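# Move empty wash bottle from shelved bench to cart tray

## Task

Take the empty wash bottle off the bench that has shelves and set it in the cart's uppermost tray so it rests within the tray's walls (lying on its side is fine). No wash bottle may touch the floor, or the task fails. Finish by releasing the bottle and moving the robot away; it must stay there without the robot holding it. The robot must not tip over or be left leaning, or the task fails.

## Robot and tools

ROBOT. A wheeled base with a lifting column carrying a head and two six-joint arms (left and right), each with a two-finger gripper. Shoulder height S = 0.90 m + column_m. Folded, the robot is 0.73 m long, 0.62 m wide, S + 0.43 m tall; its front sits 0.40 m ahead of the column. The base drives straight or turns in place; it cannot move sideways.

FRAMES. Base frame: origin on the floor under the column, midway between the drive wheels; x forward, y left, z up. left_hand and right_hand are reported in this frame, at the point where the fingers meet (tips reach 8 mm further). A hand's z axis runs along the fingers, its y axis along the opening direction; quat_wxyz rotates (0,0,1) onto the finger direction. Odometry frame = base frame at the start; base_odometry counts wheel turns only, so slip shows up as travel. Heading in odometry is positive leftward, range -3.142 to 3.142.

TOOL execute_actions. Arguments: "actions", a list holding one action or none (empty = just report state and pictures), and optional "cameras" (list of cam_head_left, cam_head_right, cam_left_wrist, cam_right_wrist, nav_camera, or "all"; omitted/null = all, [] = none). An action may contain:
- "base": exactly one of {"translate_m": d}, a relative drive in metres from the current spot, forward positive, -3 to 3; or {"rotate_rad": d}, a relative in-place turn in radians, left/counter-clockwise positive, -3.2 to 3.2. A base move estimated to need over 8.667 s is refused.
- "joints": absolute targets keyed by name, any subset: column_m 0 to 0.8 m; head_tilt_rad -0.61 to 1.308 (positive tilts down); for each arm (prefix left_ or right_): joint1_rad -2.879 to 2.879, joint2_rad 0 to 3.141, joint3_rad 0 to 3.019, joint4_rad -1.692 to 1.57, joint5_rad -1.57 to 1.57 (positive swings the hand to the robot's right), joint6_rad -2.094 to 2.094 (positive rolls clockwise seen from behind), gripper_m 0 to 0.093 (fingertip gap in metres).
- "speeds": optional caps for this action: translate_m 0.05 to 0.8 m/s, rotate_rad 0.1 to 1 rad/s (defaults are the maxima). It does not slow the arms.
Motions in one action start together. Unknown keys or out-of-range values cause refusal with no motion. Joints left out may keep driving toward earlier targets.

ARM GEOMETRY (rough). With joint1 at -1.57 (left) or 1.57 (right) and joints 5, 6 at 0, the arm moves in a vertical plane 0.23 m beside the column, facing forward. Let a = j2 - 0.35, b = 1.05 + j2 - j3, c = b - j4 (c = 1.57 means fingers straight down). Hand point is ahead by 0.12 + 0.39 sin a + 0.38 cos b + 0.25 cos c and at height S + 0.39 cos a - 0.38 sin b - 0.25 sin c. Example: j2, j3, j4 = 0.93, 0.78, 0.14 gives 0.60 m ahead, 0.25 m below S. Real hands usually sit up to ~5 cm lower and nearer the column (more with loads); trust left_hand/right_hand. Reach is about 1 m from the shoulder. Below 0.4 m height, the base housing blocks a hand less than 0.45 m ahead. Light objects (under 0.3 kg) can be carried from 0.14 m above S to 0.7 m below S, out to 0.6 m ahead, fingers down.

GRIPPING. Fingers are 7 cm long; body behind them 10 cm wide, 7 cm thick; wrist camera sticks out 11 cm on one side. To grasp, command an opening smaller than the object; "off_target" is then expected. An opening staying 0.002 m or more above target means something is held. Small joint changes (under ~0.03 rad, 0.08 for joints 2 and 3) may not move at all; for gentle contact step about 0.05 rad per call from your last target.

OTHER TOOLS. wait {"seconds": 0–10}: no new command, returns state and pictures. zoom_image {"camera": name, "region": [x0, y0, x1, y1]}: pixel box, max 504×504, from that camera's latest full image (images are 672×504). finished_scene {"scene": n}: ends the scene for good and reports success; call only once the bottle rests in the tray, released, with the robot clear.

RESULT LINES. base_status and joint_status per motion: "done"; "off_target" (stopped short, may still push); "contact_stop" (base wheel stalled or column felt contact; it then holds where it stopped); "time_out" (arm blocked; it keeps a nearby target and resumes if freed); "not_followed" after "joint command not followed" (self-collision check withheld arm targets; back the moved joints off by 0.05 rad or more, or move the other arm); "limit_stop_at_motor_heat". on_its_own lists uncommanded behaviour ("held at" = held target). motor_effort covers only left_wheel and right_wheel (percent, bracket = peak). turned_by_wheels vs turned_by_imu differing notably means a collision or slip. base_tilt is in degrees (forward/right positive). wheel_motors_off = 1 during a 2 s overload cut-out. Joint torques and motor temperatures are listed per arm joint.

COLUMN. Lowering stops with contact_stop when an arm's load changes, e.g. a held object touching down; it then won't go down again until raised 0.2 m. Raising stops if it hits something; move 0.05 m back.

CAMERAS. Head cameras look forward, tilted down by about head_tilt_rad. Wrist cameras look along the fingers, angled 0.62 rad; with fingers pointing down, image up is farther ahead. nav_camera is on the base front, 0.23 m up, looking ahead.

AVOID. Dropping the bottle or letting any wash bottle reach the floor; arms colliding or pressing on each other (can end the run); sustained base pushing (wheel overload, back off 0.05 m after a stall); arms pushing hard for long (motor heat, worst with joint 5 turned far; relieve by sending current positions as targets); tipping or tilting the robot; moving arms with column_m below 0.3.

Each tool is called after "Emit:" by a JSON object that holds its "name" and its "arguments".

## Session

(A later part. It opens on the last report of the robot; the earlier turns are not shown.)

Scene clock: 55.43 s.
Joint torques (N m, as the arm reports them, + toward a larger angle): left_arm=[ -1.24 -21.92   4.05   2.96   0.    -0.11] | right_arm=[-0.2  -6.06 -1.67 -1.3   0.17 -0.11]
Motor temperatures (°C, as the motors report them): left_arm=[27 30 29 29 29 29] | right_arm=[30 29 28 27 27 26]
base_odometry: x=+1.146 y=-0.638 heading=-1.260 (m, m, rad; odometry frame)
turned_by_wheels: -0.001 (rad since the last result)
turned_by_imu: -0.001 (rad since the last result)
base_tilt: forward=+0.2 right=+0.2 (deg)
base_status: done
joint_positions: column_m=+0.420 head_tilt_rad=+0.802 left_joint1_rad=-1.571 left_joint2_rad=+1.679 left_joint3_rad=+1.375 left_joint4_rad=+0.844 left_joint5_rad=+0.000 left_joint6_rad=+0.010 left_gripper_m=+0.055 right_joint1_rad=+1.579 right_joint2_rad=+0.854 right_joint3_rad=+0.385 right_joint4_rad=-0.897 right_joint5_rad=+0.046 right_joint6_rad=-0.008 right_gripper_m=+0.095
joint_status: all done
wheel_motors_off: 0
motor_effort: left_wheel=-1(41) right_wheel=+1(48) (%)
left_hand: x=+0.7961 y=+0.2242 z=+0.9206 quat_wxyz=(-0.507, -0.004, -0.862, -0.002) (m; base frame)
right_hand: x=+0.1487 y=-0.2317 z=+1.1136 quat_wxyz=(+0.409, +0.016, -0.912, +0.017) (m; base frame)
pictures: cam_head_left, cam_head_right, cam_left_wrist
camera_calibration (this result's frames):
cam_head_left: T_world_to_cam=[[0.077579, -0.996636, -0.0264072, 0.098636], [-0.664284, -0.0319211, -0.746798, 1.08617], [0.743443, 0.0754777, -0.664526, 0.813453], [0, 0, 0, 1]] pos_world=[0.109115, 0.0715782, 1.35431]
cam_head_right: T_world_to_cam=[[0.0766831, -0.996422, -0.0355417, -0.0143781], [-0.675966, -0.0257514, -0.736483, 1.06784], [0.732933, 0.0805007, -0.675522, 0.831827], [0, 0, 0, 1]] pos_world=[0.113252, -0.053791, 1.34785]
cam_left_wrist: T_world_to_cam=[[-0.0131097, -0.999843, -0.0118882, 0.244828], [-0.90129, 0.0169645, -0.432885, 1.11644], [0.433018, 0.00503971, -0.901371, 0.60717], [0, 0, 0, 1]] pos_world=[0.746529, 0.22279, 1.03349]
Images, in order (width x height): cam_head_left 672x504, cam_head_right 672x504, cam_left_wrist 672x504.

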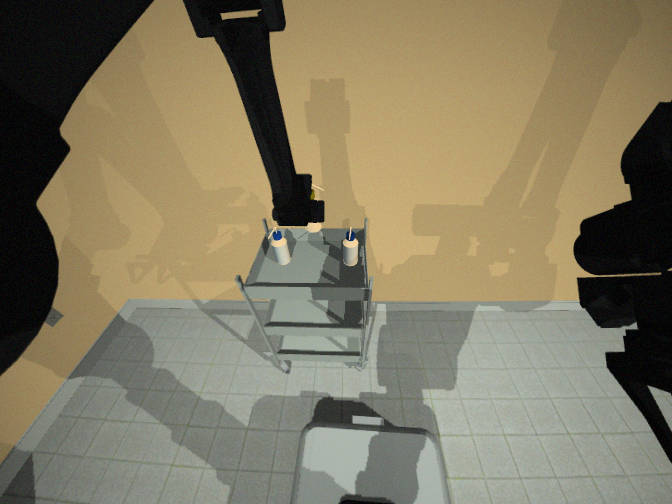

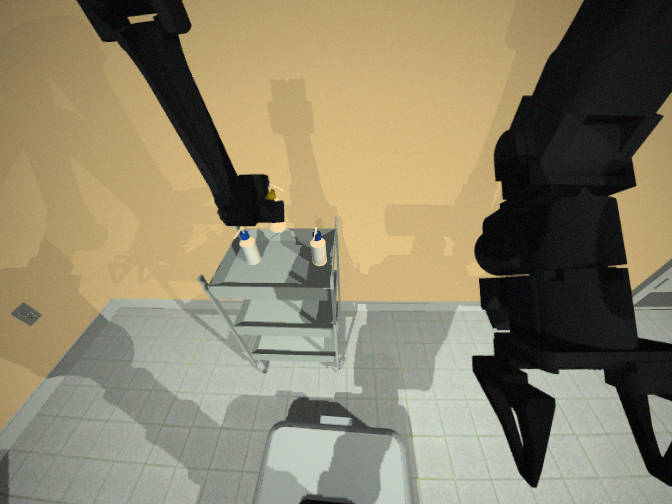

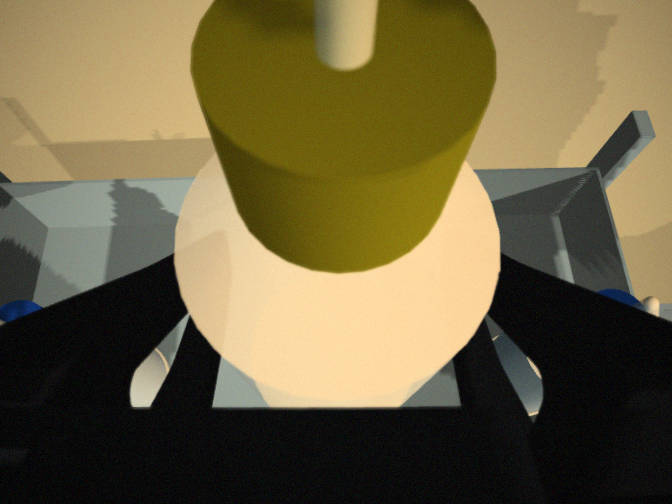

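Emit:
{"name": "execute_actions", "arguments": {"actions": [{"joints":{"column_m":0.26}}], "cameras": ["cam_head_right","cam_head_left","cam_left_wrist"]}}

Emit:
{"name": "zoom_image", "arguments": {"camera": "cam_head_right", "region": [160,150,400,330]}}

Scene clock: 61.43 s.
Joint torques (N m, as the arm reports them, + toward a larger angle): left_arm=[ -1.35 -22.14   3.85   2.96   0.    -0.1 ] | right_arm=[ 0.06 -6.38 -1.51 -1.25  0.15 -0.09]
Motor temperatures (°C, as the motors report them): left_arm=[27 30 29 29 29 29] | right_arm=[30 29 28 27 27 26]
base_odometry: x=+1.146 y=-0.638 heading=-1.260 (m, m, rad; odometry frame)
turned_by_wheels: +0.000 (rad since the last result)
turned_by_imu: +0.002 (rad since the last result)
base_tilt: forward=+0.1 right=+0.3 (deg)
base_status: not commanded
joint_positions: column_m=+0.260 head_tilt_rad=+0.802 left_joint1_rad=-1.571 left_joint2_rad=+1.679 left_joint3_rad=+1.375 left_joint4_rad=+0.844 left_joint5_rad=+0.000 left_joint6_rad=+0.010 left_gripper_m=+0.055 right_joint1_rad=+1.579 right_joint2_rad=+0.854 right_joint3_rad=+0.385 right_joint4_rad=-0.897 right_joint5_rad=+0.046 right_joint6_rad=-0.008 right_gripper_m=+0.095
joint_status: all done
wheel_motors_off: 0
motor_effort: left_wheel=-3(2) right_wheel=+3(5) (%)
left_hand: x=+0.7961 y=+0.2242 z=+0.7606 quat_wxyz=(-0.507, -0.004, -0.862, -0.002) (m; base frame)
right_hand: x=+0.1487 y=-0.2317 z=+0.9536 quat_wxyz=(+0.409, +0.016, -0.912, +0.017) (m; base frame)
pictures: cam_head_left, cam_head_right, cam_left_wrist
camera_calibration (this result's frames):
cam_head_left: T_world_to_cam=[[0.077579, -0.996636, -0.0264072, 0.0944108], [-0.664284, -0.0319211, -0.746798, 0.966678], [0.743443, 0.0754777, -0.664526, 0.707129], [0, 0, 0, 1]] pos_world=[0.109115, 0.0715782, 1.19431]
cam_head_right: T_world_to_cam=[[0.0766831, -0.996422, -0.0355417, -0.0200648], [-0.675966, -0.0257514, -0.736483, 0.950002], [0.732933, 0.0805007, -0.675522, 0.723744], [0, 0, 0, 1]] pos_world=[0.113252, -0.053791, 1.18785]
cam_left_wrist: T_world_to_cam=[[-0.0131097, -0.999843, -0.0118882, 0.242926], [-0.90129, 0.0169645, -0.432885, 1.04718], [0.433018, 0.00503971, -0.901371, 0.46295], [0, 0, 0, 1]] pos_world=[0.746529, 0.22279, 0.873485]
Images, in order (width x height): cam_head_left 672x504, cam_head_right 672x504, cam_left_wrist 672x504.

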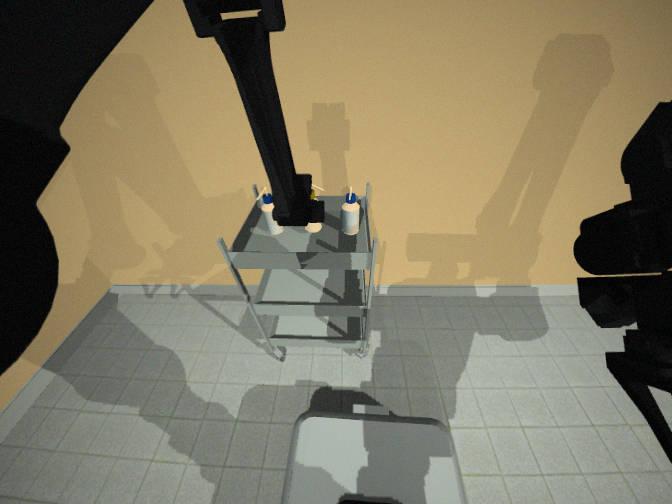

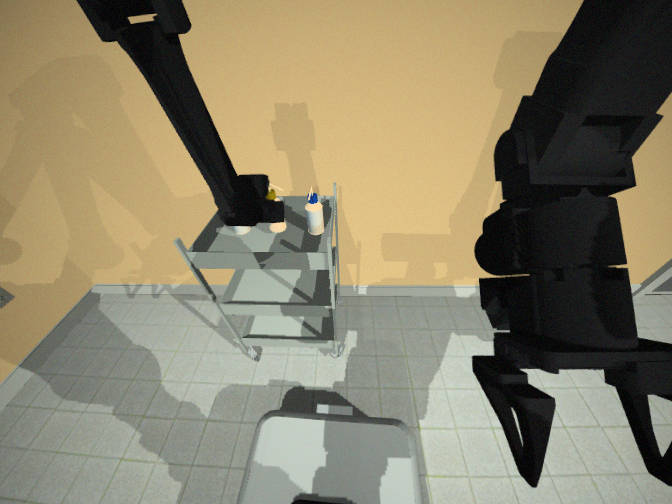

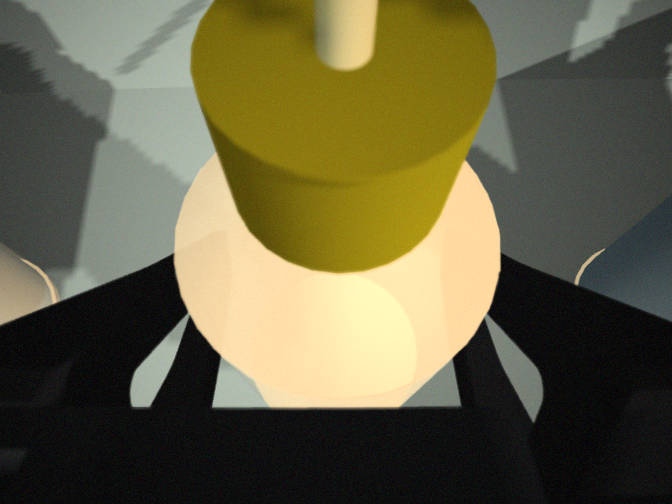

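Region (160, 150, 400, 330) of cam_head_right's 672x504 image, scaled by 2.100, with more detail than that image has; it fills the top 378 rows of this view, and the rest is white.

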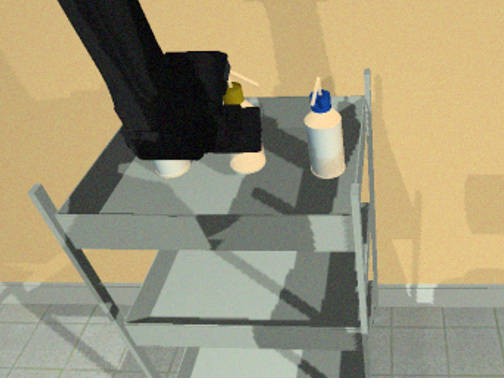

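Nearly down.

Emit:
{"name": "execute_actions", "arguments": {"actions": [{"joints":{"column_m":0.243}}], "cameras": ["cam_left_wrist"]}}

Emit:
{"name": "execute_actions", "arguments": {"actions": [{"joints":{"left_gripper_m":0.085}}], "cameras": ["cam_left_wrist"]}}

Emit:
{"name": "execute_actions", "arguments": {"actions": [{"base":{"translate_m":-0.4},"speeds":{"translate_m":0.3},"joints":{"column_m":0.275}}], "cameras": ["cam_head_right","cam_left_wrist"]}}

Scene clock: 65.03 s.
Joint torques (N m, as the arm reports them, + toward a larger angle): left_arm=[ -1.21 -21.62   3.94   3.04   0.    -0.1 ] | right_arm=[-0.18 -5.92 -1.56 -1.01  0.15 -0.13]
Motor temperatures (°C, as the motors report them): left_arm=[27 30 29 29 29 29] | right_arm=[30 30 28 27 27 26]
base_odometry: x=+1.146 y=-0.638 heading=-1.260 (m, m, rad; odometry frame)
turned_by_wheels: +0.000 (rad since the last result)
turned_by_imu: +0.001 (rad since the last result)
base_tilt: forward=+0.1 right=+0.3 (deg)
base_status: not commanded
joint_positions: column_m=+0.243 head_tilt_rad=+0.802 left_joint1_rad=-1.571 left_joint2_rad=+1.679 left_joint3_rad=+1.375 left_joint4_rad=+0.844 left_joint5_rad=+0.000 left_joint6_rad=+0.010 left_gripper_m=+0.055 right_joint1_rad=+1.579 right_joint2_rad=+0.854 right_joint3_rad=+0.385 right_joint4_rad=-0.897 right_joint5_rad=+0.046 right_joint6_rad=-0.008 right_gripper_m=+0.095
joint_status: all done
wheel_motors_off: 0
motor_effort: left_wheel=-3(2) right_wheel=+3(2) (%)
left_hand: x=+0.7961 y=+0.2242 z=+0.7436 quat_wxyz=(-0.507, -0.004, -0.862, -0.002) (m; base frame)
right_hand: x=+0.1487 y=-0.2317 z=+0.9366 quat_wxyz=(+0.409, +0.016, -0.912, +0.017) (m; base frame)
pictures: cam_left_wrist
camera_calibration (this result's frames):
cam_left_wrist: T_world_to_cam=[[-0.0131097, -0.999843, -0.0118882, 0.242724], [-0.90129, 0.0169645, -0.432885, 1.03982], [0.433018, 0.00503971, -0.901371, 0.447629], [0, 0, 0, 1]] pos_world=[0.746529, 0.22279, 0.856487]
Images, in order (width x height): cam_left_wrist 672x504.

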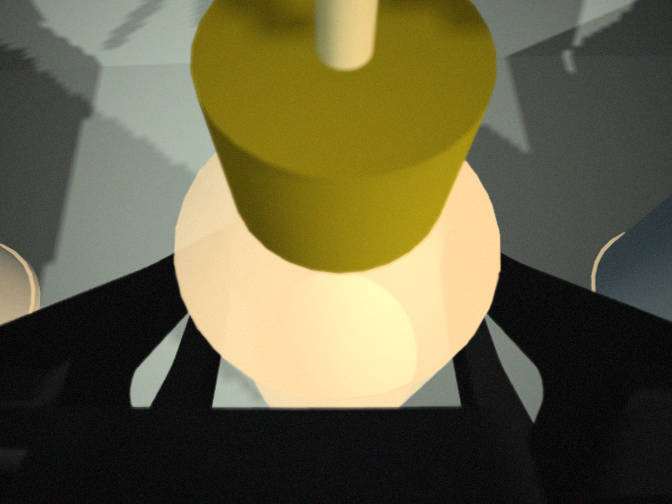

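Scene clock: 65.63 s.
Joint torques (N m, as the arm reports them, + toward a larger angle): left_arm=[ -1.37 -22.23   3.95   2.97   0.01  -0.1 ] | right_arm=[ 0.15 -5.01 -1.52 -1.24  0.15 -0.14]
Motor temperatures (°C, as the motors report them): left_arm=[27 30 29 29 29 29] | right_arm=[30 30 28 27 27 26]
base_odometry: x=+1.146 y=-0.638 heading=-1.260 (m, m, rad; odometry frame)
turned_by_wheels: +0.000 (rad since the last result)
turned_by_imu: +0.000 (rad since the last result)
base_tilt: forward=+0.1 right=+0.3 (deg)
base_status: not commanded
joint_positions: column_m=+0.243 head_tilt_rad=+0.802 left_joint1_rad=-1.571 left_joint2_rad=+1.679 left_joint3_rad=+1.375 left_joint4_rad=+0.844 left_joint5_rad=+0.000 left_joint6_rad=+0.010 left_gripper_m=+0.085 right_joint1_rad=+1.579 right_joint2_rad=+0.854 right_joint3_rad=+0.385 right_joint4_rad=-0.897 right_joint5_rad=+0.046 right_joint6_rad=-0.008 right_gripper_m=+0.095
joint_status: all done
wheel_motors_off: 0
motor_effort: left_wheel=-4(3) right_wheel=+2(3) (%)
left_hand: x=+0.7961 y=+0.2242 z=+0.7436 quat_wxyz=(-0.507, -0.004, -0.862, -0.002) (m; base frame)
right_hand: x=+0.1487 y=-0.2317 z=+0.9366 quat_wxyz=(+0.409, +0.016, -0.912, +0.017) (m; base frame)
pictures: cam_left_wrist
camera_calibration (this result's frames):
cam_left_wrist: T_world_to_cam=[[-0.0131097, -0.999843, -0.0118882, 0.242724], [-0.90129, 0.0169645, -0.432885, 1.03982], [0.433018, 0.00503971, -0.901371, 0.447629], [0, 0, 0, 1]] pos_world=[0.746529, 0.22279, 0.856487]
Images, in order (width x height): cam_left_wrist 672x504.

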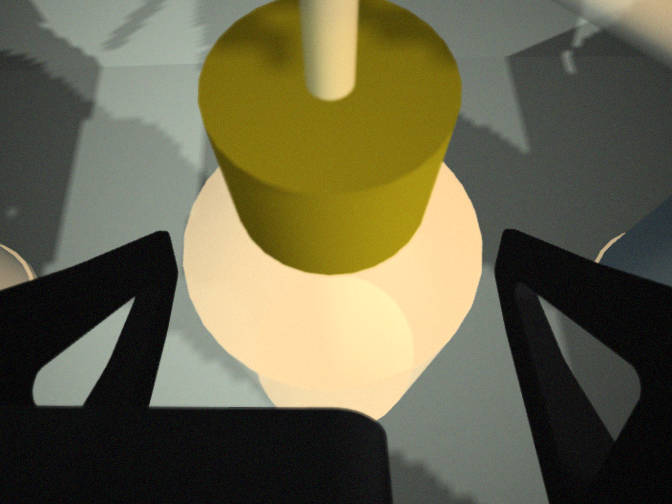

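Scene clock: 68.20 s.
Joint torques (N m, as the arm reports them, + toward a larger angle): left_arm=[ -1.13 -22.34   4.06   2.94   0.01  -0.11] | right_arm=[ 0.09 -5.8  -1.36 -0.98  0.13 -0.08]
Motor temperatures (°C, as the motors report them): left_arm=[27 30 29 29 29 29] | right_arm=[30 30 28 27 27 26]
base_odometry: x=+1.023 y=-0.258 heading=-1.261 (m, m, rad; odometry frame)
turned_by_wheels: -0.001 (rad since the last result)
turned_by_imu: +0.001 (rad since the last result)
base_tilt: forward=+0.2 right=+0.2 (deg)
base_status: done
joint_positions: column_m=+0.275 head_tilt_rad=+0.803 left_joint1_rad=-1.571 left_joint2_rad=+1.679 left_joint3_rad=+1.375 left_joint4_rad=+0.844 left_joint5_rad=+0.000 left_joint6_rad=+0.010 left_gripper_m=+0.085 right_joint1_rad=+1.579 right_joint2_rad=+0.854 right_joint3_rad=+0.384 right_joint4_rad=-0.897 right_joint5_rad=+0.046 right_joint6_rad=-0.008 right_gripper_m=+0.095
joint_status: all done
wheel_motors_off: 0
motor_effort: left_wheel=-2(34) right_wheel=+1(42) (%)
left_hand: x=+0.7959 y=+0.2242 z=+0.7754 quat_wxyz=(-0.507, -0.004, -0.862, -0.002) (m; base frame)
right_hand: x=+0.1478 y=-0.2317 z=+0.9687 quat_wxyz=(+0.409, +0.016, -0.912, +0.017) (m; base frame)
pictures: cam_head_right, cam_left_wrist
camera_calibration (this result's frames):
cam_head_right: T_world_to_cam=[[0.0766782, -0.996422, -0.0355521, -0.0195225], [-0.676066, -0.0257514, -0.736391, 0.96085], [0.732841, 0.0805007, -0.675621, 0.733926], [0, 0, 0, 1]] pos_world=[0.113244, -0.053791, 1.20272]
cam_left_wrist: T_world_to_cam=[[-0.0131144, -0.999843, -0.0118833, 0.243099], [-0.901455, 0.0169647, -0.432541, 1.05326], [0.432675, 0.00503972, -0.901536, 0.476744], [0, 0, 0, 1]] pos_world=[0.746384, 0.22279, 0.888271]
Images, in order (width x height): cam_head_right 672x504, cam_left_wrist 672x504.

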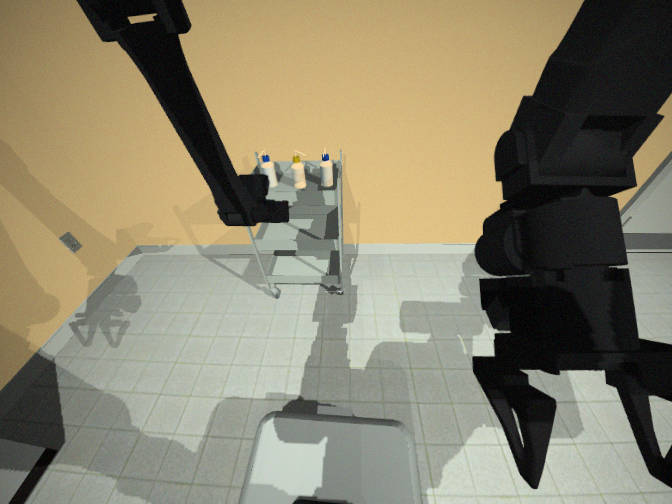

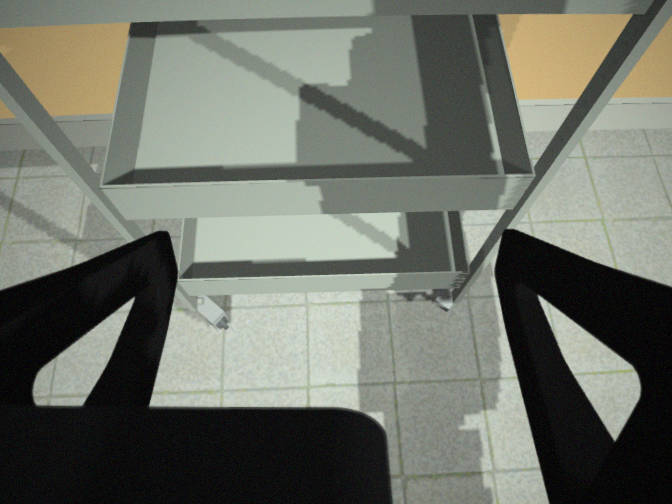

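Emit:
{"name": "finished_scene", "arguments": {"scene": 1}}

The scene is finished: the task was done.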